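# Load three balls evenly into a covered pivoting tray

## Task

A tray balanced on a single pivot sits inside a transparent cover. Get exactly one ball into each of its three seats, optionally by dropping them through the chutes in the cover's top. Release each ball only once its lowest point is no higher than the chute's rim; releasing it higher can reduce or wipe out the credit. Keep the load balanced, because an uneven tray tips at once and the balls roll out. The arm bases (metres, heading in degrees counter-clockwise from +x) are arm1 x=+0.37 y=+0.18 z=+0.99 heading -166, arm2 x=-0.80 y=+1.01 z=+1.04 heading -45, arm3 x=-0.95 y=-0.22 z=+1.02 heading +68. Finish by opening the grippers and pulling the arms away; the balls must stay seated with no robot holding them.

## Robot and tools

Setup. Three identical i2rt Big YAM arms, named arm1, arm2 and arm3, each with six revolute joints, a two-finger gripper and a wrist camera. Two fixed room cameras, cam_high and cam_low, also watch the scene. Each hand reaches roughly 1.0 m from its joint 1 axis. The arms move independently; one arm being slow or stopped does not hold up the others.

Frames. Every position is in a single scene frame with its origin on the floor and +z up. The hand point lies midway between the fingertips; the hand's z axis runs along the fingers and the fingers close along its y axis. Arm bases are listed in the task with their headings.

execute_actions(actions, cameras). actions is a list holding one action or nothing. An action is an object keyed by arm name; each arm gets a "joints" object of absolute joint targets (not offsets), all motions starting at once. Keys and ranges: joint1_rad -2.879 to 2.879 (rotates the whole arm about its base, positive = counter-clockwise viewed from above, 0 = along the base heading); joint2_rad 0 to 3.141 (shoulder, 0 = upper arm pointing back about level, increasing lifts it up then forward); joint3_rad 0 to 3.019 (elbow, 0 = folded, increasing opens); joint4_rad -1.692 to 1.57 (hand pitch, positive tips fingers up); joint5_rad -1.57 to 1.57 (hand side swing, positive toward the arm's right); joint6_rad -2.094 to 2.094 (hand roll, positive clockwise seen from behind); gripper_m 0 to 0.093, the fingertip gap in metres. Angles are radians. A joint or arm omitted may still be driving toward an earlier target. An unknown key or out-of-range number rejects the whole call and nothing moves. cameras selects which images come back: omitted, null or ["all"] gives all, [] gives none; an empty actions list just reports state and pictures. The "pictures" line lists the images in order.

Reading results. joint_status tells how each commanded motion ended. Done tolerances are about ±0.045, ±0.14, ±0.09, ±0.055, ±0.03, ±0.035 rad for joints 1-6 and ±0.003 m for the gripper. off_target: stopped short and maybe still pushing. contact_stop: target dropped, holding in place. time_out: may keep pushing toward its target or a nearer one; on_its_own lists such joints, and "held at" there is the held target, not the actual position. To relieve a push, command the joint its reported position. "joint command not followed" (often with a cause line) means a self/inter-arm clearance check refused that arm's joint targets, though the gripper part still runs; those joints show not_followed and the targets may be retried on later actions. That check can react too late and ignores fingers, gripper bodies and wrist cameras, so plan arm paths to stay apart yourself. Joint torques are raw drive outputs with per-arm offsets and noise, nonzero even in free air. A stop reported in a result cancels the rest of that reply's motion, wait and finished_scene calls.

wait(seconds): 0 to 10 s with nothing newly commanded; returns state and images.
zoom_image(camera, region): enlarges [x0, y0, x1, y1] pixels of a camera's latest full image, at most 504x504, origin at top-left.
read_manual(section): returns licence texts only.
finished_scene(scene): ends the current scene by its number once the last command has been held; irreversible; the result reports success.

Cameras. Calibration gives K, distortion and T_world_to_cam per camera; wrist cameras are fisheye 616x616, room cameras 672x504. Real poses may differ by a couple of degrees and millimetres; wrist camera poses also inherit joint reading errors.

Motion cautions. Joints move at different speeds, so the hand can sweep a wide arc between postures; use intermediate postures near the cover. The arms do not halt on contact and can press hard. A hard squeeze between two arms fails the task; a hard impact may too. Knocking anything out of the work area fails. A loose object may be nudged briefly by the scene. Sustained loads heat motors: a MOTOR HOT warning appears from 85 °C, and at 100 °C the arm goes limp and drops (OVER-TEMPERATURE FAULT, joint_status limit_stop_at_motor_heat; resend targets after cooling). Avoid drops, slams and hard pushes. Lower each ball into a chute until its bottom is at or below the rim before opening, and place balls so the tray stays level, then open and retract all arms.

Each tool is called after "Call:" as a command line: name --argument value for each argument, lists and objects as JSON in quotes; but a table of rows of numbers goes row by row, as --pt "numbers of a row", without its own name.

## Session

Call:
execute_actions --actions '[]'

Scene clock: 0.00 s.
Joint torques (N m, as the arm reports them, + toward a larger angle): no reading
Motor temperatures (°C, as the motors report them): arm1=[19 21 23 22 19 23] | arm2=[20 21 21 19 23 21] | arm3=[21 21 23 22 20 19]
arm1.joint_positions: joint1_rad=-0.059 joint2_rad=+0.369 joint3_rad=+1.699 joint4_rad=-1.530 joint5_rad=+0.209 joint6_rad=-0.284 gripper_m=+0.094
arm1.joint_status: not commanded
arm1.hand: x=+0.3441 y=+0.2100 z=+1.6441 quat_wxyz=(+0.114, -0.764, -0.117, +0.623) (m; scene frame)
arm2.joint_positions: joint1_rad=+0.038 joint2_rad=+0.537 joint3_rad=+1.369 joint4_rad=-1.188 joint5_rad=+0.111 joint6_rad=-0.214 gripper_m=+0.094
arm2.joint_status: not commanded
arm2.hand: x=-0.6535 y=+0.8363 z=+1.6128 quat_wxyz=(-0.482, -0.253, -0.783, +0.300) (m; scene frame)
arm3.joint_positions: joint1_rad=-0.437 joint2_rad=+0.525 joint3_rad=+1.597 joint4_rad=-1.497 joint5_rad=+0.059 joint6_rad=-0.003 gripper_m=+0.094
arm3.joint_status: not commanded
arm3.hand: x=-0.8362 y=-0.1307 z=+1.6266 quat_wxyz=(-0.508, +0.294, -0.792, -0.169) (m; scene frame)
pictures: arm1_cam_wrist, arm2_cam_wrist, arm3_cam_wrist, cam_high, cam_low
camera_calibration (this result's frames):
arm1_cam_wrist: T_world_to_cam=[[-0.0439628, 0.947549, 0.316574, -0.705024], [0.730238, 0.246729, -0.637085, 0.750239], [-0.681777, 0.203166, -0.702783, 1.47012], [0, 0, 0, 1]] pos_world=[0.423445, 0.18426, 1.73433]
arm2_cam_wrist: T_world_to_cam=[[-0.691785, -0.681655, 0.238285, -0.265733], [-0.682749, 0.509995, -0.523219, -0.0267972], [0.235131, -0.524644, -0.818207, 2.03829], [0, 0, 0, 1]] pos_world=[-0.68139, 0.901904, 1.71704]
arm3_cam_wrist: T_world_to_cam=[[0.628942, -0.776986, 0.0269266, 0.37611], [-0.674137, -0.562287, -0.478928, 0.145344], [0.387261, 0.283066, -0.877441, 1.91196], [0, 0, 0, 1]] pos_world=[-0.878997, -0.167253, 1.73711]
Images, in order (width x height): arm1_cam_wrist 616x616, arm2_cam_wrist 616x616, arm3_cam_wrist 616x616, cam_high 672x504, cam_low 672x504.

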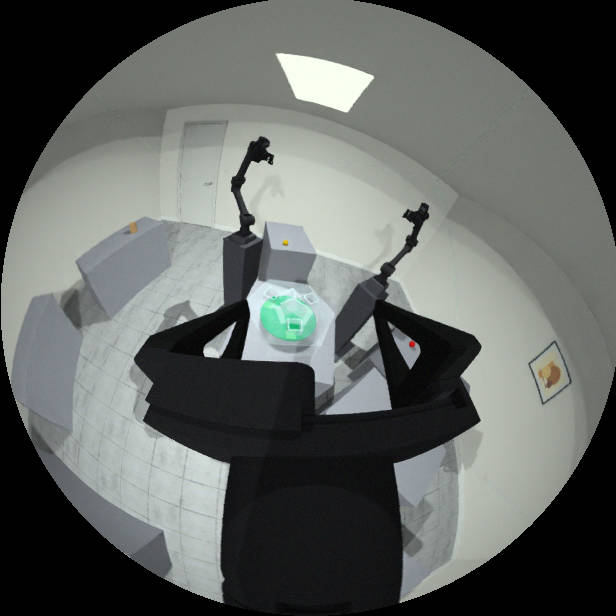

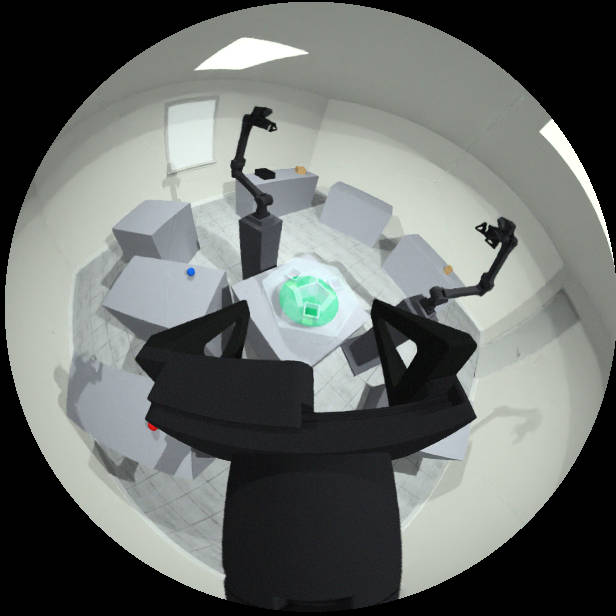

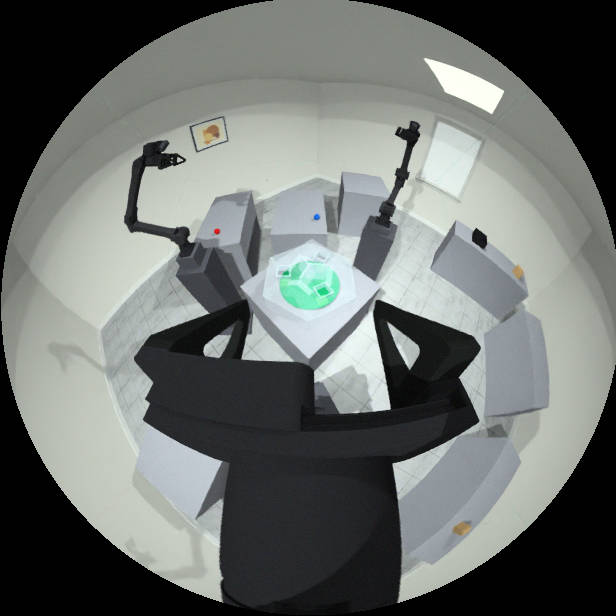

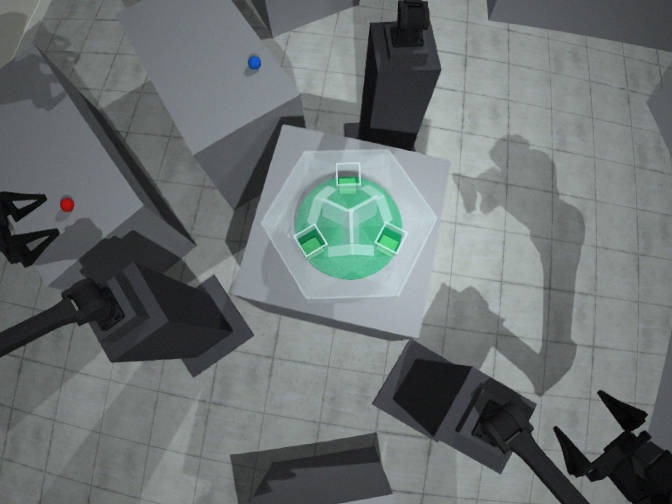

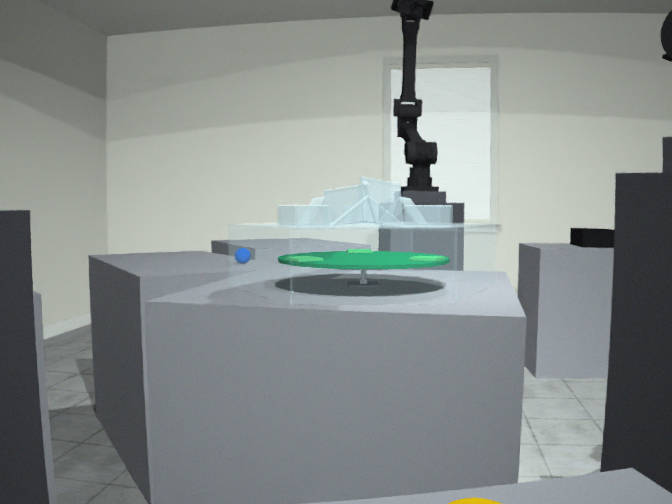

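Call:
execute_actions --actions '[{"arm1":{"joints":{"joint1_rad":-1.755,"joint2_rad":2.355,"joint3_rad":1.635,"joint4_rad":-0.825,"joint5_rad":0,"joint6_rad":0}},"arm2":{"joints":{"joint1_rad":1.665,"joint2_rad":2.405,"joint3_rad":1.55,"joint4_rad":-0.702,"joint5_rad":0,"joint6_rad":0}},"arm3":{"joints":{"joint1_rad":1.315,"joint2_rad":2.33,"joint3_rad":1.51,"joint4_rad":-0.719,"joint5_rad":0,"joint6_rad":0}}}]' --cameras '["arm1_cam_wrist","arm2_cam_wrist","arm3_cam_wrist","cam_high"]'

Call:
zoom_image --camera "cam_high" --region '[250, 130, 450, 310]'

Scene clock: 2.97 s.
Joint torques (N m, as the arm reports them, + toward a larger angle): arm1=[  0.   -17.2    7.05   0.45  -0.24   0.04] | arm2=[  0.95 -17.36   6.61   0.55   0.05   0.21] | arm3=[  0.47 -21.48   6.71   0.62   0.12   0.06]
Motor temperatures (°C, as the motors report them): arm1=[19 22 23 22 19 23] | arm2=[20 22 22 19 23 21] | arm3=[21 22 23 22 20 19]
arm1.joint_positions: joint1_rad=-1.750 joint2_rad=+2.367 joint3_rad=+1.622 joint4_rad=-0.834 joint5_rad=+0.001 joint6_rad=-0.013 gripper_m=+0.094
arm1.joint_status: all done
arm1.hand: x=+0.3337 y=+0.8024 z=+0.8376 quat_wxyz=(+0.001, -0.735, +0.679, -0.001) (m; scene frame)
arm2.joint_positions: joint1_rad=+1.668 joint2_rad=+2.404 joint3_rad=+1.543 joint4_rad=-0.708 joint5_rad=-0.001 joint6_rad=-0.015 gripper_m=+0.094
arm2.joint_status: all done
arm2.hand: x=-0.4142 y=+1.4683 z=+0.8417 quat_wxyz=(-0.005, +0.431, -0.902, -0.006) (m; scene frame)
arm3.joint_positions: joint1_rad=+1.312 joint2_rad=+2.342 joint3_rad=+1.499 joint4_rad=-0.722 joint5_rad=-0.002 joint6_rad=-0.003 gripper_m=+0.094
arm3.joint_status: all done
arm3.hand: x=-1.4211 y=+0.1323 z=+0.8396 quat_wxyz=(+0.008, +0.948, -0.317, -0.006) (m; scene frame)
pictures: arm1_cam_wrist, arm2_cam_wrist, arm3_cam_wrist, cam_high
camera_calibration (this result's frames):
arm1_cam_wrist: T_world_to_cam=[[0.997099, 0.0760177, -0.00375506, -0.391327], [0.0639079, -0.809424, 0.583736, 0.145011], [0.0413349, -0.582283, -0.811935, 1.25623], [0, 0, 0, 1]] pos_world=[0.328998, 0.878606, 0.933861]
arm2_cam_wrist: T_world_to_cam=[[0.781893, -0.623363, 0.00787557, 1.23306], [-0.511636, -0.634431, 0.579419, 0.233966], [-0.356192, -0.457073, -0.814992, 1.33585], [0, 0, 0, 1]] pos_world=[-0.368597, 1.52766, 0.943431]
arm3_cam_wrist: T_world_to_cam=[[0.607557, 0.794209, -0.0102903, 0.762513], [0.648294, -0.488365, 0.584136, 0.498962], [0.458901, -0.361567, -0.811591, 1.50527], [0, 0, 0, 1]] pos_world=[-1.47751, 0.182337, 0.938048]
Images, in order (width x height): arm1_cam_wrist 616x616, arm2_cam_wrist 616x616, arm3_cam_wrist 616x616, cam_high 672x504.

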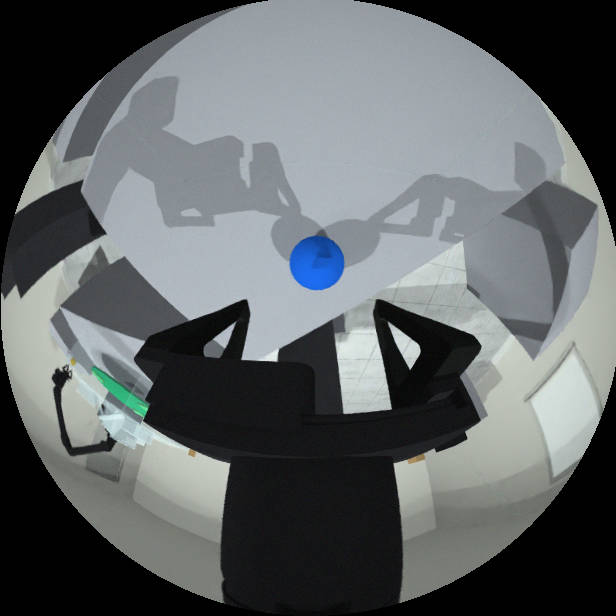

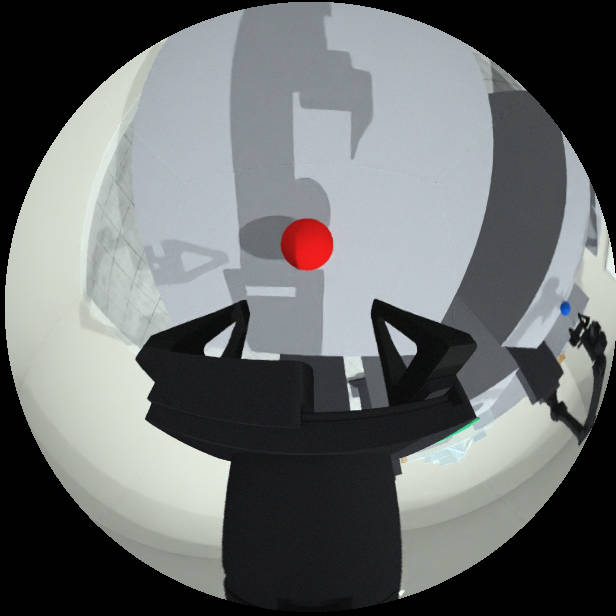

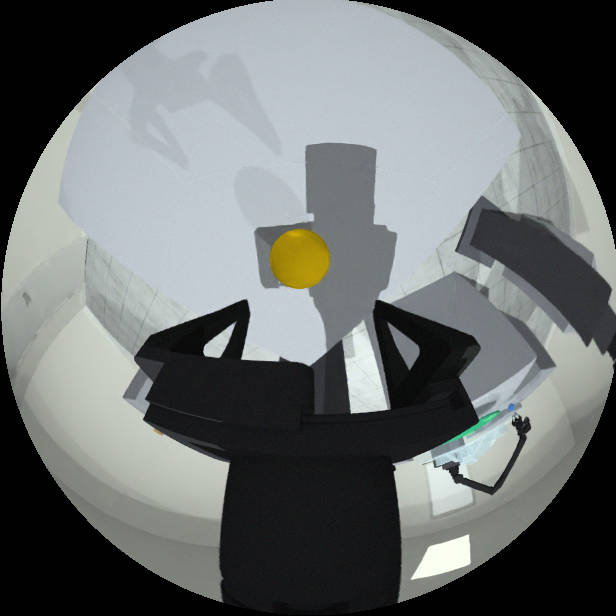

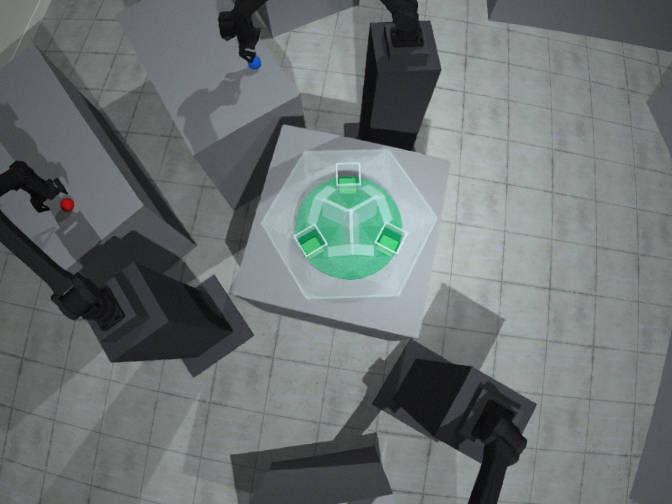

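Region (250, 130, 450, 310) of cam_high's 672x504 image, scaled by 2.520, with more detail than that image has; it fills the top 454 rows of this view, and the rest is white.

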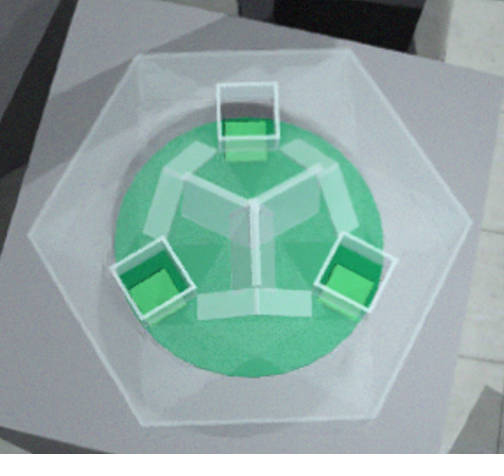

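Call:
execute_actions --actions '[{"arm1":{"joints":{"joint1_rad":-1.765,"joint2_rad":2.482,"joint4_rad":-0.625}},"arm2":{"joints":{"joint2_rad":2.619,"joint3_rad":1.735,"joint4_rad":-0.648}},"arm3":{"joints":{"joint1_rad":1.338,"joint2_rad":2.43,"joint4_rad":-0.505}}}]' --cameras '["arm1_cam_wrist","arm2_cam_wrist","arm3_cam_wrist"]'

Scene clock: 4.47 s.
Joint torques (N m, as the arm reports them, + toward a larger angle): arm1=[  0.05 -17.62   6.09   0.97  -0.24   0.04] | arm2=[  0.9  -18.39   7.76   0.65   0.05   0.21] | arm3=[  0.5  -21.47   6.15   1.14   0.13   0.06]
Motor temperatures (°C, as the motors report them): arm1=[19 22 23 22 19 23] | arm2=[20 22 22 19 23 21] | arm3=[21 22 23 22 20 19]
arm1.joint_positions: joint1_rad=-1.759 joint2_rad=+2.495 joint3_rad=+1.622 joint4_rad=-0.644 joint5_rad=+0.001 joint6_rad=-0.013 gripper_m=+0.094
arm1.joint_status: all done
arm1.hand: x=+0.3395 y=+0.8079 z=+0.7616 quat_wxyz=(+0.022, -0.731, +0.682, +0.021) (m; scene frame)
arm2.joint_positions: joint1_rad=+1.668 joint2_rad=+2.618 joint3_rad=+1.711 joint4_rad=-0.657 joint5_rad=-0.001 joint6_rad=-0.015 gripper_m=+0.094
arm2.joint_status: all done
arm2.hand: x=-0.3989 y=+1.4876 z=+0.7569 quat_wxyz=(-0.007, +0.431, -0.902, -0.007) (m; scene frame)
arm3.joint_positions: joint1_rad=+1.333 joint2_rad=+2.442 joint3_rad=+1.499 joint4_rad=-0.516 joint5_rad=-0.002 joint6_rad=-0.003 gripper_m=+0.094
arm3.joint_status: all done
arm3.hand: x=-1.4426 y=+0.1320 z=+0.7853 quat_wxyz=(-0.009, +0.950, -0.307, -0.056) (m; scene frame)
pictures: arm1_cam_wrist, arm2_cam_wrist, arm3_cam_wrist
camera_calibration (this result's frames):
arm1_cam_wrist: T_world_to_cam=[[0.997756, 0.0668831, -0.00319786, -0.391088], [0.0582876, -0.84404, 0.533104, 0.261966], [0.0329565, -0.532094, -0.846044, 1.18573], [0, 0, 0, 1]] pos_world=[0.335864, 0.878184, 0.86227]
arm2_cam_wrist: T_world_to_cam=[[0.781843, -0.623425, 0.00799617, 1.23374], [-0.513635, -0.636779, 0.575058, 0.309184], [-0.353414, -0.453712, -0.818073, 1.27949], [0, 0, 0, 1]] pos_world=[-0.353596, 1.54655, 0.85905]
arm3_cam_wrist: T_world_to_cam=[[0.591921, 0.805924, -0.0107851, 0.751509], [0.703456, -0.510038, 0.494986, 0.696921], [0.39342, -0.300579, -0.868834, 1.4134], [0, 0, 0, 1]] pos_world=[-1.49115, 0.174636, 0.891151]
Images, in order (width x height): arm1_cam_wrist 616x616, arm2_cam_wrist 616x616, arm3_cam_wrist 616x616.

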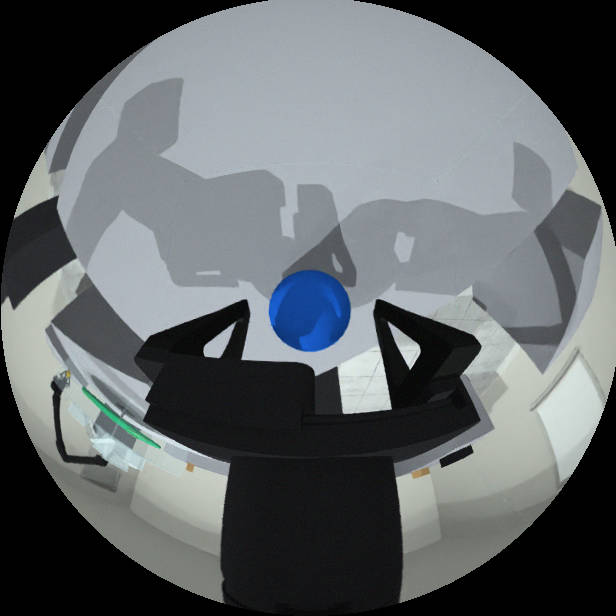

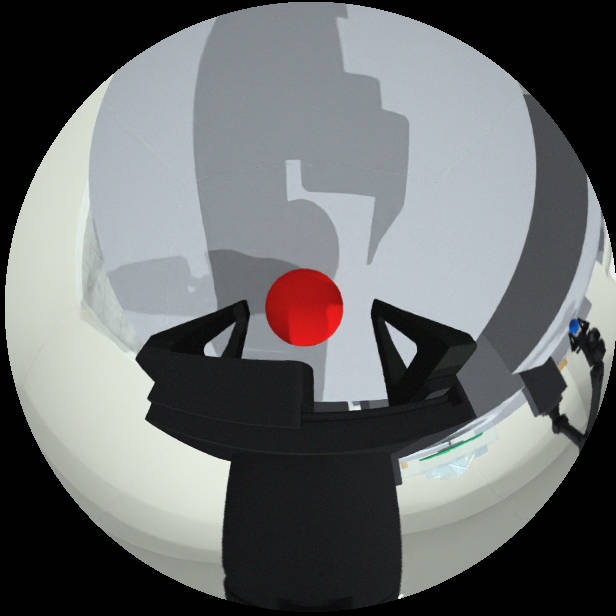

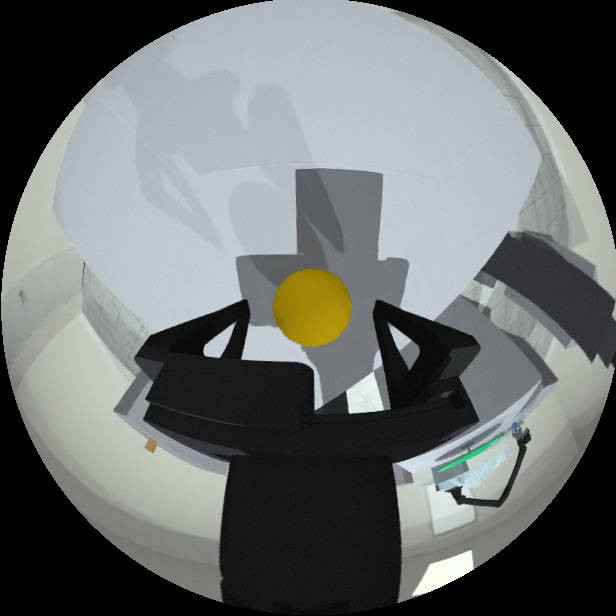

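Call:
execute_actions --actions '[{"arm1":{"joints":{"gripper_m":0.045}},"arm2":{"joints":{"joint2_rad":2.652}},"arm3":{"joints":{"joint2_rad":2.459}}}]' --cameras '["arm2_cam_wrist","arm3_cam_wrist"]'

Scene clock: 5.23 s.
Joint torques (N m, as the arm reports them, + toward a larger angle): arm1=[ -0.2  -18.06   6.36   0.98  -0.21   0.03] | arm2=[  0.82 -16.09   7.66   0.63   0.05   0.21] | arm3=[  0.37 -19.42   6.13   1.13   0.13   0.06]
Motor temperatures (°C, as the motors report them): arm1=[19 23 23 22 19 23] | arm2=[20 22 22 19 23 21] | arm3=[21 22 24 22 20 19]
arm1.joint_positions: joint1_rad=-1.759 joint2_rad=+2.495 joint3_rad=+1.622 joint4_rad=-0.644 joint5_rad=+0.000 joint6_rad=-0.013 gripper_m=+0.056
arm1.joint_status: gripper_m off_target (ended at +0.056, target +0.045)
arm1.hand: x=+0.3394 y=+0.8079 z=+0.7616 quat_wxyz=(+0.022, -0.731, +0.682, +0.021) (m; scene frame)
arm2.joint_positions: joint1_rad=+1.668 joint2_rad=+2.623 joint3_rad=+1.711 joint4_rad=-0.657 joint5_rad=-0.001 joint6_rad=-0.015 gripper_m=+0.094
arm2.joint_status: all done
arm2.hand: x=-0.4003 y=+1.4860 z=+0.7537 quat_wxyz=(-0.005, +0.431, -0.902, -0.006) (m; scene frame)
arm3.joint_positions: joint1_rad=+1.333 joint2_rad=+2.449 joint3_rad=+1.499 joint4_rad=-0.516 joint5_rad=-0.002 joint6_rad=-0.003 gripper_m=+0.094
arm3.joint_status: all done
arm3.hand: x=-1.4407 y=+0.1306 z=+0.7815 quat_wxyz=(-0.008, +0.950, -0.307, -0.053) (m; scene frame)
pictures: arm2_cam_wrist, arm3_cam_wrist
camera_calibration (this result's frames):
arm2_cam_wrist: T_world_to_cam=[[0.781893, -0.623363, 0.00787557, 1.23386], [-0.511636, -0.634431, 0.579419, 0.303267], [-0.356192, -0.457073, -0.814992, 1.27715], [0, 0, 0, 1]] pos_world=[-0.354673, 1.5453, 0.855434]
arm3_cam_wrist: T_world_to_cam=[[0.591889, 0.805948, -0.0107514, 0.751445], [0.7009, -0.508064, 0.50061, 0.688417], [0.398003, -0.303841, -0.865606, 1.41345], [0, 0, 0, 1]] pos_world=[-1.48984, 0.173599, 0.886943]
Images, in order (width x height): arm2_cam_wrist 616x616, arm3_cam_wrist 616x616.

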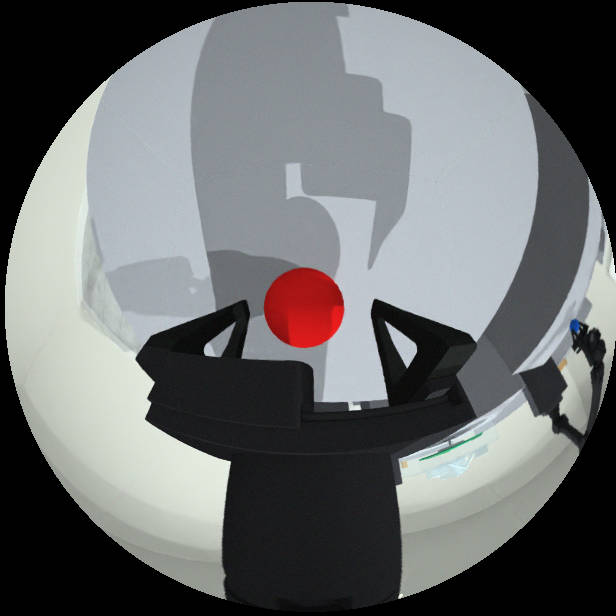

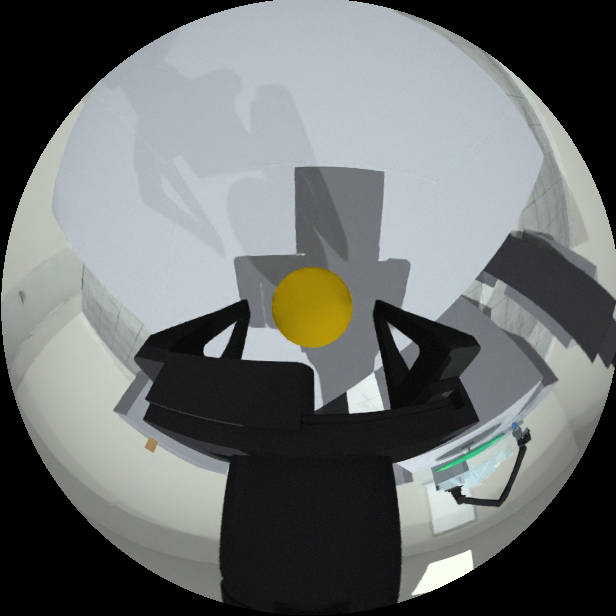

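Call:
execute_actions --actions '[{"arm1":{"joints":{"joint2_rad":2.3}},"arm2":{"joints":{"joint2_rad":2.658,"gripper_m":0.045}},"arm3":{"joints":{"joint2_rad":2.464,"gripper_m":0.045}}}]' --cameras '[]'

Call:
execute_actions --actions '[{"arm1":{"joints":{"joint1_rad":-1.2,"joint2_rad":1.93,"joint3_rad":1.495,"joint4_rad":-1.1,"joint6_rad":-0.427}},"arm2":{"joints":{"joint2_rad":2.215,"joint3_rad":1.9,"joint4_rad":-1.235,"joint6_rad":-0.21}},"arm3":{"joints":{"joint1_rad":0.9,"joint2_rad":2.115,"joint3_rad":1.795,"joint4_rad":-1.2,"joint6_rad":-0.66}}}]' --cameras '[]'

Scene clock: 7.60 s.
Joint torques (N m, as the arm reports them, + toward a larger angle): arm1=[ -0.19 -17.21   8.08   1.26  -0.21   0.04] | arm2=[  0.94 -16.1    7.65   0.63   0.06   0.2 ] | arm3=[  0.28 -19.53   6.13   1.08   0.1    0.07]
Motor temperatures (°C, as the motors report them): arm1=[19 23 24 22 19 23] | arm2=[20 23 22 19 23 21] | arm3=[21 23 24 22 20 19]
arm1.joint_positions: joint1_rad=-1.759 joint2_rad=+2.302 joint3_rad=+1.615 joint4_rad=-0.641 joint5_rad=+0.000 joint6_rad=-0.013 gripper_m=+0.056
arm1.joint_status: all done
arm1.hand: x=+0.3360 y=+0.8627 z=+0.8816 quat_wxyz=(+0.087, -0.726, +0.677, +0.089) (m; scene frame)
arm2.joint_positions: joint1_rad=+1.668 joint2_rad=+2.627 joint3_rad=+1.711 joint4_rad=-0.657 joint5_rad=-0.001 joint6_rad=-0.015 gripper_m=+0.055
arm2.joint_status: gripper_m off_target (ended at +0.055, target +0.045); the others done
arm2.hand: x=-0.4013 y=+1.4848 z=+0.7513 quat_wxyz=(-0.003, +0.430, -0.903, -0.006) (m; scene frame)
arm3.joint_positions: joint1_rad=+1.333 joint2_rad=+2.451 joint3_rad=+1.499 joint4_rad=-0.516 joint5_rad=-0.001 joint6_rad=-0.003 gripper_m=+0.055
arm3.joint_status: gripper_m off_target (ended at +0.055, target +0.045); the others done
arm3.hand: x=-1.4400 y=+0.1302 z=+0.7800 quat_wxyz=(-0.008, +0.950, -0.307, -0.052) (m; scene frame)
pictures: none
No camera images: the call's "cameras" was empty. Leave "cameras" out to get every camera's image.

Scene clock: 9.53 s.
Joint torques (N m, as the arm reports them, + toward a larger angle): arm1=[  0.38 -14.79   9.11  -0.46  -0.22  -0.28] | arm2=[  0.88 -18.71   9.48  -0.24   0.04  -0.13] | arm3=[ -0.05 -23.66   9.7    0.28   0.05  -0.07]
Motor temperatures (°C, as the motors report them): arm1=[19 24 24 22 19 23] | arm2=[20 24 23 19 23 21] | arm3=[21 23 24 22 20 19]
arm1.joint_positions: joint1_rad=-1.204 joint2_rad=+1.938 joint3_rad=+1.472 joint4_rad=-1.083 joint5_rad=+0.000 joint6_rad=-0.411 gripper_m=+0.056
arm1.joint_status: all done
arm1.hand: x=+0.0477 y=+0.6485 z=+1.0361 quat_wxyz=(+0.011, -0.963, +0.270, +0.009) (m; scene frame)
arm2.joint_positions: joint1_rad=+1.668 joint2_rad=+2.215 joint3_rad=+1.890 joint4_rad=-1.221 joint5_rad=-0.001 joint6_rad=-0.194 gripper_m=+0.055
arm2.joint_status: all done
arm2.hand: x=-0.3669 y=+1.5226 z=+1.0677 quat_wxyz=(-0.016, +0.509, -0.860, -0.010) (m; scene frame)
arm3.joint_positions: joint1_rad=+0.904 joint2_rad=+2.144 joint3_rad=+1.775 joint4_rad=-1.194 joint5_rad=-0.001 joint6_rad=-0.650 gripper_m=+0.055
arm3.joint_status: all done
arm3.hand: x=-1.2640 y=+0.3382 z=+1.0399 quat_wxyz=(+0.005, +0.979, -0.202, -0.007) (m; scene frame)
pictures: none
No camera images: the call's "cameras" was empty. Leave "cameras" out to get every camera's image.

Call:
execute_actions --actions '[{"arm1":{"joints":{"joint1_rad":-0.474}},"arm2":{"joints":{"joint1_rad":-0.263}},"arm3":{"joints":{"joint1_rad":-0.592}}}]' --cameras '["arm1_cam_wrist","arm2_cam_wrist","arm3_cam_wrist","cam_low"]'

Scene clock: 11.87 s.
Joint torques (N m, as the arm reports them, + toward a larger angle): arm1=[  0.41 -14.49   8.87  -0.49  -0.2   -0.26] | arm2=[  1.83 -18.71   9.39  -0.23  -0.04  -0.1 ] | arm3=[ -0.21 -23.73   9.66   0.25  -0.01  -0.05]
Motor temperatures (°C, as the motors report them): arm1=[19 24 25 22 19 23] | arm2=[20 24 23 19 23 21] | arm3=[21 24 25 22 20 19]
arm1.joint_positions: joint1_rad=-0.481 joint2_rad=+1.938 joint3_rad=+1.472 joint4_rad=-1.083 joint5_rad=-0.001 joint6_rad=-0.414 gripper_m=+0.056
arm1.joint_status: all done
arm1.hand: x=-0.1788 y=+0.3163 z=+1.0331 quat_wxyz=(+0.007, -0.996, -0.089, +0.010) (m; scene frame)
arm2.joint_positions: joint1_rad=-0.273 joint2_rad=+2.215 joint3_rad=+1.890 joint4_rad=-1.221 joint5_rad=+0.002 joint6_rad=-0.197 gripper_m=+0.055
arm2.joint_status: all done
arm2.hand: x=-0.4729 y=+0.4193 z=+1.0527 quat_wxyz=(-0.008, -0.421, -0.907, +0.002) (m; scene frame)
arm3.joint_positions: joint1_rad=-0.595 joint2_rad=+2.144 joint3_rad=+1.775 joint4_rad=-1.194 joint5_rad=+0.002 joint6_rad=-0.652 gripper_m=+0.055
arm3.joint_status: all done
arm3.hand: x=-0.4132 y=+0.1329 z=+1.0332 quat_wxyz=(+0.004, +0.580, -0.815, +0.003) (m; scene frame)
pictures: arm1_cam_wrist, arm2_cam_wrist, arm3_cam_wrist, cam_low
camera_calibration (this result's frames):
arm1_cam_wrist: T_world_to_cam=[[-0.173847, 0.984741, 0.00793391, -0.351481], [0.810561, 0.138513, 0.569039, -0.480914], [0.559257, 0.105357, -0.822272, 1.03884], [0, 0, 0, 1]] pos_world=[-0.252273, 0.303282, 1.13066]
arm2_cam_wrist: T_world_to_cam=[[-0.758712, -0.651323, 0.011621, -0.097439], [-0.526469, 0.623583, 0.577905, -1.11675], [-0.38365, 0.432346, -0.816021, 0.622619], [0, 0, 0, 1]] pos_world=[-0.422995, 0.363737, 1.15458]
arm3_cam_wrist: T_world_to_cam=[[0.942408, -0.334364, 0.00829808, 0.420816], [-0.27262, -0.753537, 0.598214, -0.62702], [-0.193768, -0.566024, -0.801293, 0.946957], [0, 0, 0, 1]] pos_world=[-0.384028, 0.204223, 1.13039]
Images, in order (width x height): arm1_cam_wrist 616x616, arm2_cam_wrist 616x616, arm3_cam_wrist 616x616, cam_low 672x504.

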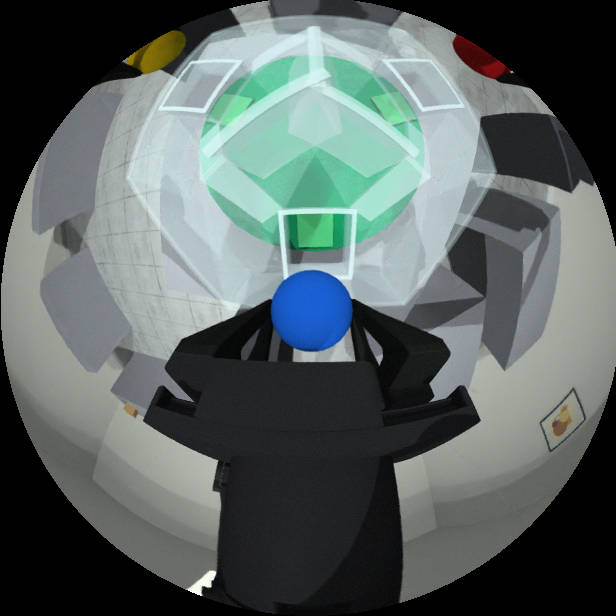

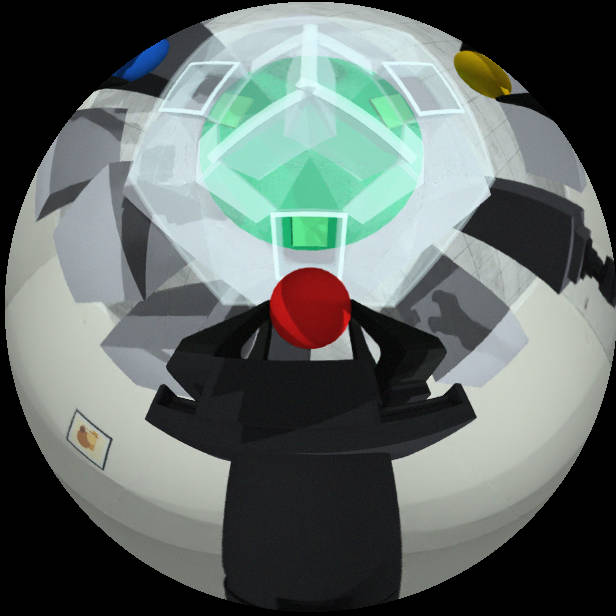

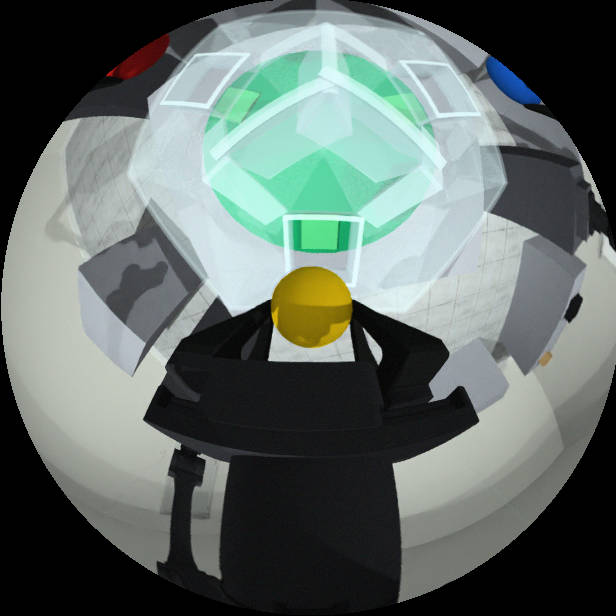

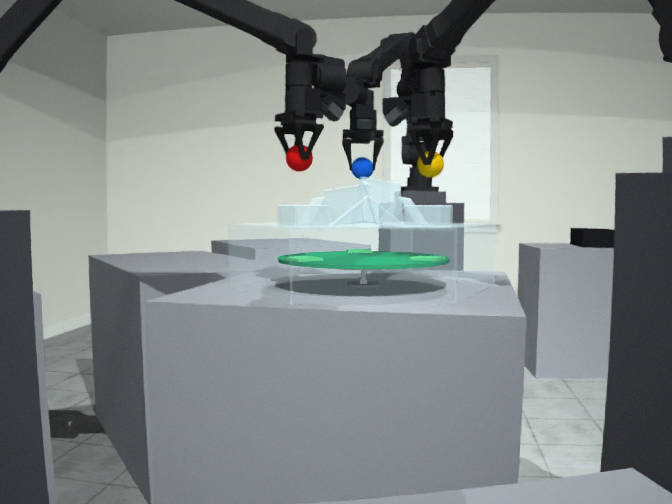

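Call:
execute_actions --actions '[{"arm1":{"joints":{"joint2_rad":2.07,"joint4_rad":-0.90}},"arm2":{"joints":{"joint2_rad":2.343,"joint4_rad":-1.066}},"arm3":{"joints":{"joint1_rad":-0.603,"joint2_rad":2.241,"joint4_rad":-1.052}}}]' --cameras '["arm1_cam_wrist","arm2_cam_wrist","arm3_cam_wrist","cam_low"]'

Call:
zoom_image --camera "cam_low" --region '[260, 130, 480, 250]'

Scene clock: 13.57 s.
Joint torques (N m, as the arm reports them, + toward a larger angle): arm1=[  0.52 -17.25   8.14   0.93  -0.2   -0.26] | arm2=[  1.77 -20.86   9.3    0.72  -0.04  -0.1 ] | arm3=[ -0.83 -24.95   9.2    0.87  -0.02  -0.06]
Motor temperatures (°C, as the motors report them): arm1=[19 24 25 22 19 23] | arm2=[20 25 24 19 23 21] | arm3=[21 24 26 22 20 19]
arm1.joint_positions: joint1_rad=-0.481 joint2_rad=+2.100 joint3_rad=+1.472 joint4_rad=-0.920 joint5_rad=-0.001 joint6_rad=-0.414 gripper_m=+0.056
arm1.joint_status: all done
arm1.hand: x=-0.1966 y=+0.3213 z=+0.9435 quat_wxyz=(+0.007, -0.996, -0.089, +0.010) (m; scene frame)
arm2.joint_positions: joint1_rad=-0.273 joint2_rad=+2.359 joint3_rad=+1.884 joint4_rad=-1.080 joint5_rad=+0.002 joint6_rad=-0.197 gripper_m=+0.055
arm2.joint_status: all done
arm2.hand: x=-0.4679 y=+0.4119 z=+0.9565 quat_wxyz=(-0.004, -0.421, -0.907, -0.001) (m; scene frame)
arm3.joint_positions: joint1_rad=-0.595 joint2_rad=+2.273 joint3_rad=+1.775 joint4_rad=-1.062 joint5_rad=+0.002 joint6_rad=-0.652 gripper_m=+0.055
arm3.joint_status: all done
arm3.hand: x=-0.4024 y=+0.1396 z=+0.9522 quat_wxyz=(+0.003, +0.580, -0.815, +0.003) (m; scene frame)
pictures: arm1_cam_wrist, arm2_cam_wrist, arm3_cam_wrist, cam_low
camera_calibration (this result's frames):
arm1_cam_wrist: T_world_to_cam=[[-0.173847, 0.984739, 0.00808622, -0.358936], [0.810772, 0.138465, 0.56875, -0.415901], [0.558951, 0.105432, -0.82247, 0.974715], [0, 0, 0, 1]] pos_world=[-0.270018, 0.30828, 1.04112]
arm2_cam_wrist: T_world_to_cam=[[-0.758607, -0.651477, 0.0096134, -0.095307], [-0.523725, 0.618491, 0.585817, -1.0581], [-0.387592, 0.43937, -0.810387, 0.539115], [0, 0, 0, 1]] pos_world=[-0.417498, 0.355465, 1.05766]
arm3_cam_wrist: T_world_to_cam=[[0.942392, -0.334365, 0.00990144, 0.412068], [-0.27394, -0.754422, 0.596493, -0.569407], [-0.191977, -0.564842, -0.802557, 0.889696], [0, 0, 0, 1]] pos_world=[-0.373512, 0.210746, 1.0496]
Images, in order (width x height): arm1_cam_wrist 616x616, arm2_cam_wrist 616x616, arm3_cam_wrist 616x616, cam_low 672x504.

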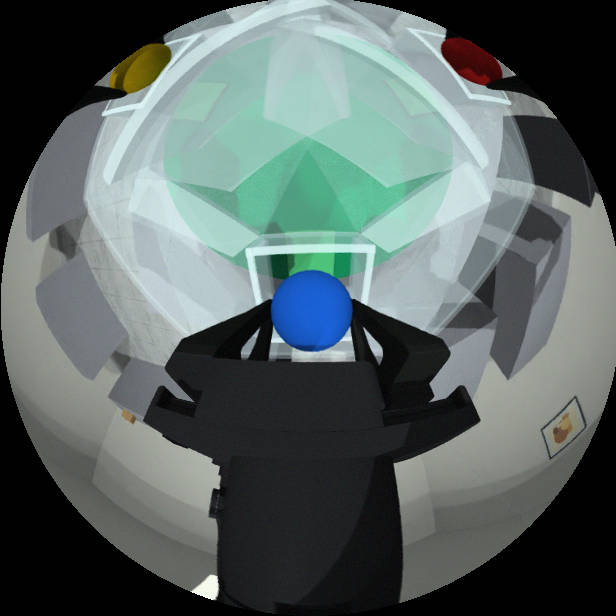

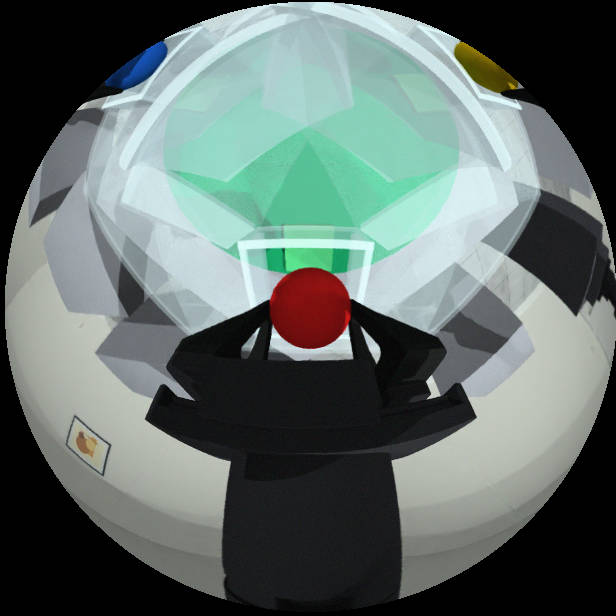

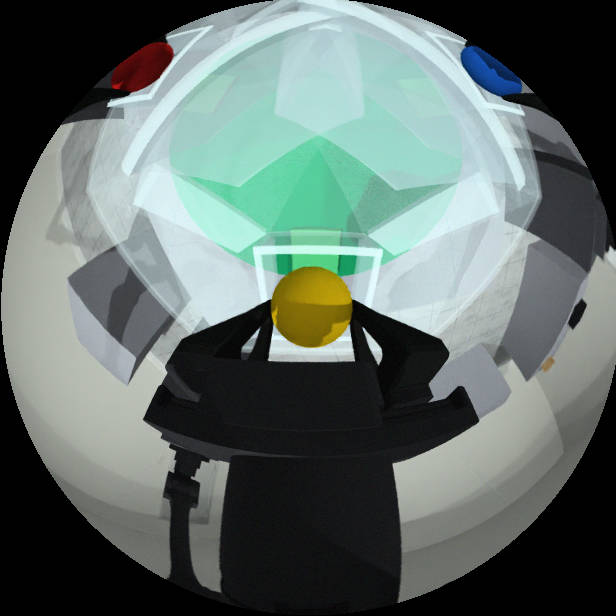

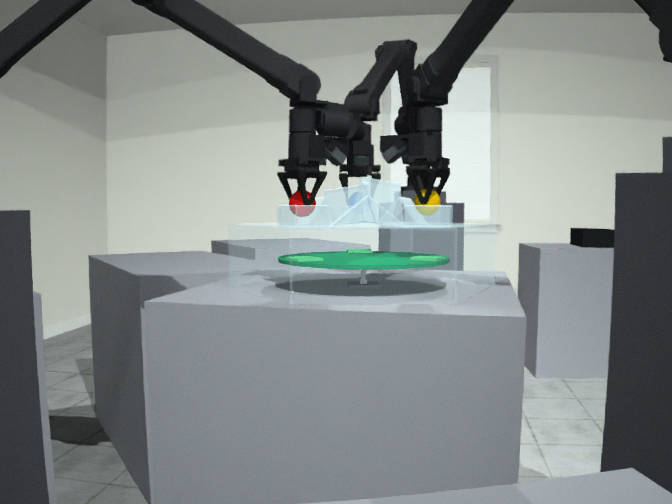

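Region (260, 130, 480, 250) of cam_low's 672x504 image, scaled by 2.291, with more detail than that image has; it fills the top 275 rows of this view, and the rest is white.

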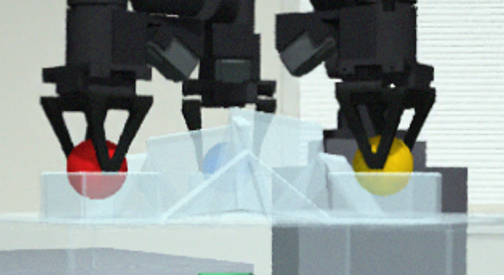

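Call:
execute_actions --actions '[{"arm1":{"joints":{"joint4_rad":-0.89}},"arm2":{"joints":{"joint4_rad":-1.042,"joint1_rad":-0.257}},"arm3":{"joints":{"joint4_rad":-1.04,"joint1_rad":-0.609}}}]' --cameras '["arm2_cam_wrist","arm3_cam_wrist"]'

Scene clock: 14.20 s.
Joint torques (N m, as the arm reports them, + toward a larger angle): arm1=[  0.52 -17.2    8.24   0.93  -0.2   -0.26] | arm2=[  2.14 -20.59   9.48   0.95  -0.04  -0.11] | arm3=[ -1.11 -24.92   9.22   0.95  -0.03  -0.05]
Motor temperatures (°C, as the motors report them): arm1=[19 24 25 22 19 23] | arm2=[20 25 24 19 23 21] | arm3=[21 25 26 22 20 19]
arm1.joint_positions: joint1_rad=-0.481 joint2_rad=+2.100 joint3_rad=+1.472 joint4_rad=-0.910 joint5_rad=-0.001 joint6_rad=-0.414 gripper_m=+0.056
arm1.joint_status: all done
arm1.hand: x=-0.1988 y=+0.3219 z=+0.9436 quat_wxyz=(+0.009, -0.996, -0.089, +0.014) (m; scene frame)
arm2.joint_positions: joint1_rad=-0.272 joint2_rad=+2.359 joint3_rad=+1.884 joint4_rad=-1.058 joint5_rad=+0.002 joint6_rad=-0.197 gripper_m=+0.055
arm2.joint_status: all done
arm2.hand: x=-0.4651 y=+0.4072 z=+0.9566 quat_wxyz=(-0.013, -0.421, -0.907, +0.005) (m; scene frame)
arm3.joint_positions: joint1_rad=-0.599 joint2_rad=+2.273 joint3_rad=+1.775 joint4_rad=-1.051 joint5_rad=+0.002 joint6_rad=-0.652 gripper_m=+0.055
arm3.joint_status: all done
arm3.hand: x=-0.3987 y=+0.1388 z=+0.9522 quat_wxyz=(-0.002, +0.578, -0.816, +0.003) (m; scene frame)
pictures: arm2_cam_wrist, arm3_cam_wrist
camera_calibration (this result's frames):
arm2_cam_wrist: T_world_to_cam=[[-0.758605, -0.651398, 0.0140859, -0.100463], [-0.530036, 0.629554, 0.568087, -1.04427], [-0.378919, 0.423488, -0.822848, 0.56475], [0, 0, 0, 1]] pos_world=[-0.415716, 0.352815, 1.05935]
arm3_cam_wrist: T_world_to_cam=[[0.940875, -0.338347, 0.01661, 0.401789], [-0.282577, -0.756857, 0.589337, -0.565274], [-0.186829, -0.559186, -0.807716, 0.896156], [0, 0, 0, 1]] pos_world=[-0.370338, 0.209231, 1.0503]
Images, in order (width x height): arm2_cam_wrist 616x616, arm3_cam_wrist 616x616.

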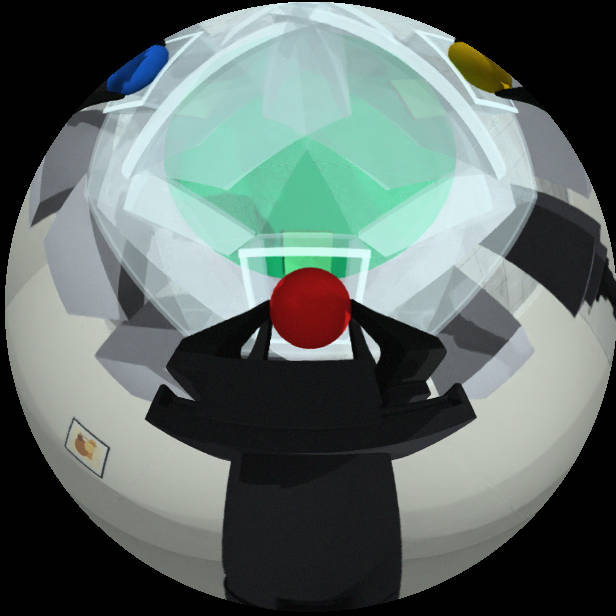

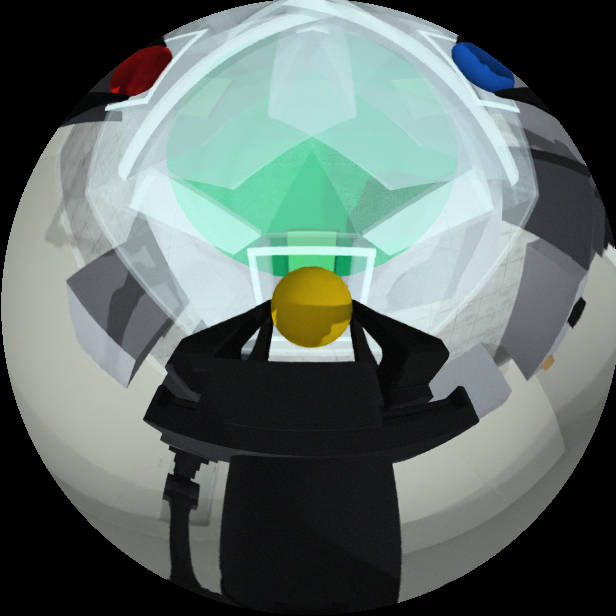

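Call:
execute_actions --actions '[{"arm2":{"joints":{"joint1_rad":-0.251}}}]' --cameras '["arm2_cam_wrist"]'

Scene clock: 14.87 s.
Joint torques (N m, as the arm reports them, + toward a larger angle): arm1=[  0.51 -17.04   8.28   0.95  -0.19  -0.26] | arm2=[  2.31 -20.78   9.32   0.92  -0.04  -0.1 ] | arm3=[ -0.96 -24.93   9.21   0.93  -0.03  -0.05]
Motor temperatures (°C, as the motors report them): arm1=[19 24 25 22 19 23] | arm2=[20 25 24 19 23 21] | arm3=[21 25 26 22 20 19]
arm1.joint_positions: joint1_rad=-0.481 joint2_rad=+2.100 joint3_rad=+1.472 joint4_rad=-0.910 joint5_rad=-0.001 joint6_rad=-0.414 gripper_m=+0.056
arm1.joint_status: not commanded
arm1.hand: x=-0.1988 y=+0.3219 z=+0.9436 quat_wxyz=(+0.009, -0.996, -0.089, +0.014) (m; scene frame)
arm2.joint_positions: joint1_rad=-0.263 joint2_rad=+2.359 joint3_rad=+1.884 joint4_rad=-1.058 joint5_rad=+0.002 joint6_rad=-0.197 gripper_m=+0.055
arm2.joint_status: all done
arm2.hand: x=-0.4598 y=+0.4102 z=+0.9567 quat_wxyz=(-0.013, -0.417, -0.909, +0.005) (m; scene frame)
arm3.joint_positions: joint1_rad=-0.599 joint2_rad=+2.273 joint3_rad=+1.775 joint4_rad=-1.051 joint5_rad=+0.002 joint6_rad=-0.652 gripper_m=+0.055
arm3.joint_status: not commanded
arm3.hand: x=-0.3987 y=+0.1388 z=+0.9522 quat_wxyz=(-0.002, +0.578, -0.816, +0.003) (m; scene frame)
pictures: arm2_cam_wrist
camera_calibration (this result's frames):
arm2_cam_wrist: T_world_to_cam=[[-0.752863, -0.658028, 0.014009, -0.0891236], [-0.535606, 0.62489, 0.568013, -1.04393], [-0.382523, 0.420133, -0.8229, 0.56531], [0, 0, 0, 1]] pos_world=[-0.40999, 0.356191, 1.05941]
Images, in order (width x height): arm2_cam_wrist 616x616.

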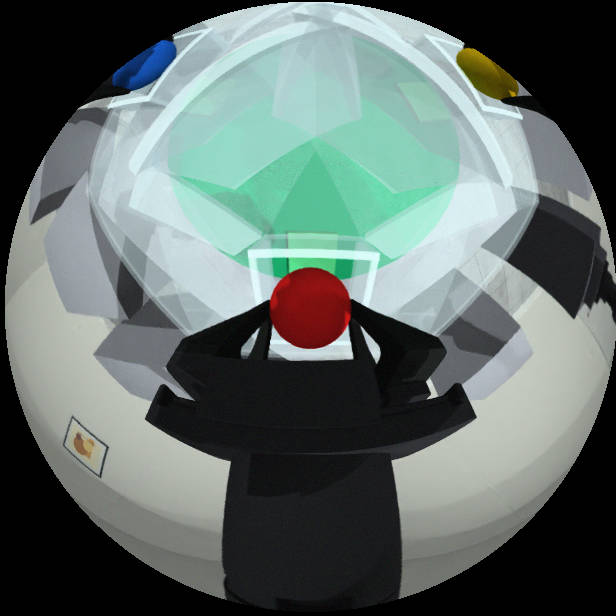

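Call:
execute_actions --actions '[{"arm1":{"joints":{"gripper_m":0.063}},"arm2":{"joints":{"gripper_m":0.063}},"arm3":{"joints":{"gripper_m":0.063}}}]' --cameras '[]'

Call:
execute_actions --actions '[{"arm1":{"joints":{"joint2_rad":1.75,"joint4_rad":-1.15}},"arm2":{"joints":{"joint2_rad":2.02,"joint4_rad":-1.3}},"arm3":{"joints":{"joint2_rad":1.92,"joint4_rad":-1.3}}}]' --cameras '["cam_low","cam_high"]'

Scene clock: 15.67 s.
Joint torques (N m, as the arm reports them, + toward a larger angle): arm1=[  0.46 -16.9    8.13   1.01  -0.19  -0.26] | arm2=[  2.   -20.39   9.38   0.91  -0.04  -0.1 ] | arm3=[ -0.96 -24.65   9.21   0.92  -0.03  -0.05]
Motor temperatures (°C, as the motors report them): arm1=[19 24 25 22 19 23] | arm2=[20 25 24 19 23 21] | arm3=[21 25 26 22 20 19]
arm1.joint_positions: joint1_rad=-0.481 joint2_rad=+2.089 joint3_rad=+1.472 joint4_rad=-0.910 joint5_rad=-0.001 joint6_rad=-0.414 gripper_m=+0.063
arm1.joint_status: all done
arm1.hand: x=-0.2008 y=+0.3223 z=+0.9501 quat_wxyz=(+0.010, -0.996, -0.089, +0.020) (m; scene frame)
arm2.joint_positions: joint1_rad=-0.263 joint2_rad=+2.359 joint3_rad=+1.884 joint4_rad=-1.058 joint5_rad=+0.002 joint6_rad=-0.197 gripper_m=+0.063
arm2.joint_status: all done
arm2.hand: x=-0.4598 y=+0.4102 z=+0.9567 quat_wxyz=(-0.013, -0.417, -0.909, +0.005) (m; scene frame)
arm3.joint_positions: joint1_rad=-0.599 joint2_rad=+2.272 joint3_rad=+1.775 joint4_rad=-1.051 joint5_rad=+0.002 joint6_rad=-0.652 gripper_m=+0.063
arm3.joint_status: all done
arm3.hand: x=-0.3983 y=+0.1390 z=+0.9532 quat_wxyz=(-0.003, +0.578, -0.816, +0.003) (m; scene frame)
pictures: none
No camera images: the call's "cameras" was empty. Leave "cameras" out to get every camera's image.

Scene clock: 17.13 s.
Joint torques (N m, as the arm reports them, + toward a larger angle): arm1=[  0.49 -12.27   9.69  -0.28  -0.19  -0.25] | arm2=[  1.89 -16.16  10.08  -0.01  -0.05  -0.1 ] | arm3=[ -0.89 -19.68  10.05   0.37  -0.02  -0.05]
Motor temperatures (°C, as the motors report them): arm1=[19 24 26 22 19 23] | arm2=[20 25 24 19 23 21] | arm3=[21 25 26 22 20 19]
arm1.joint_positions: joint1_rad=-0.481 joint2_rad=+1.750 joint3_rad=+1.472 joint4_rad=-1.132 joint5_rad=-0.001 joint6_rad=-0.414 gripper_m=+0.063
arm1.joint_status: all done
arm1.hand: x=-0.1742 y=+0.3144 z=+1.1343 quat_wxyz=(+0.029, -0.993, -0.089, +0.075) (m; scene frame)
arm2.joint_positions: joint1_rad=-0.263 joint2_rad=+2.004 joint3_rad=+1.891 joint4_rad=-1.285 joint5_rad=+0.002 joint6_rad=-0.197 gripper_m=+0.063
arm2.joint_status: all done
arm2.hand: x=-0.4716 y=+0.4271 z=+1.1885 quat_wxyz=(-0.067, -0.416, -0.906, +0.045) (m; scene frame)
arm3.joint_positions: joint1_rad=-0.599 joint2_rad=+1.924 joint3_rad=+1.778 joint4_rad=-1.292 joint5_rad=+0.002 joint6_rad=-0.652 gripper_m=+0.063
arm3.joint_status: all done
arm3.hand: x=-0.4229 y=+0.1241 z=+1.1684 quat_wxyz=(-0.058, +0.577, -0.814, +0.005) (m; scene frame)
pictures: cam_high, cam_low
Images, in order (width x height): cam_high 672x504, cam_low 672x504.

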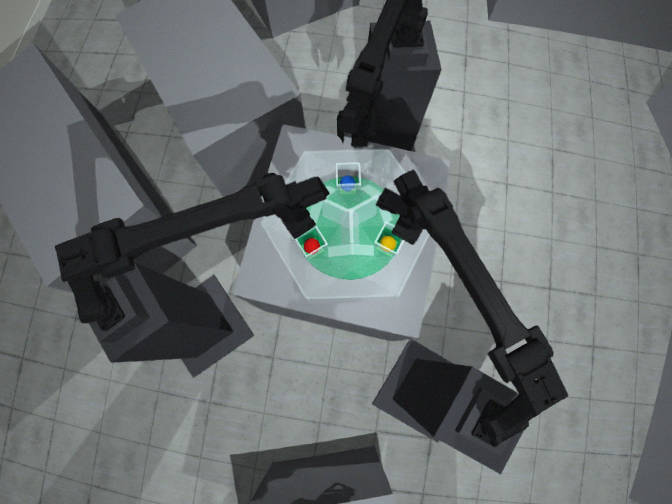

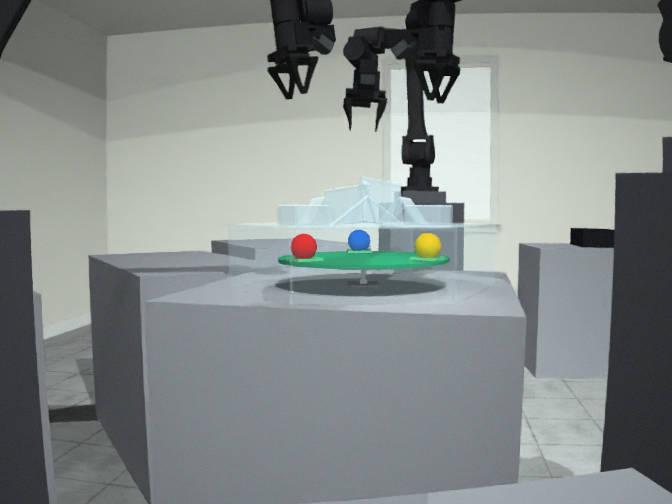

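Call:
finished_scene --scene 2

The scene is finished: the task was done.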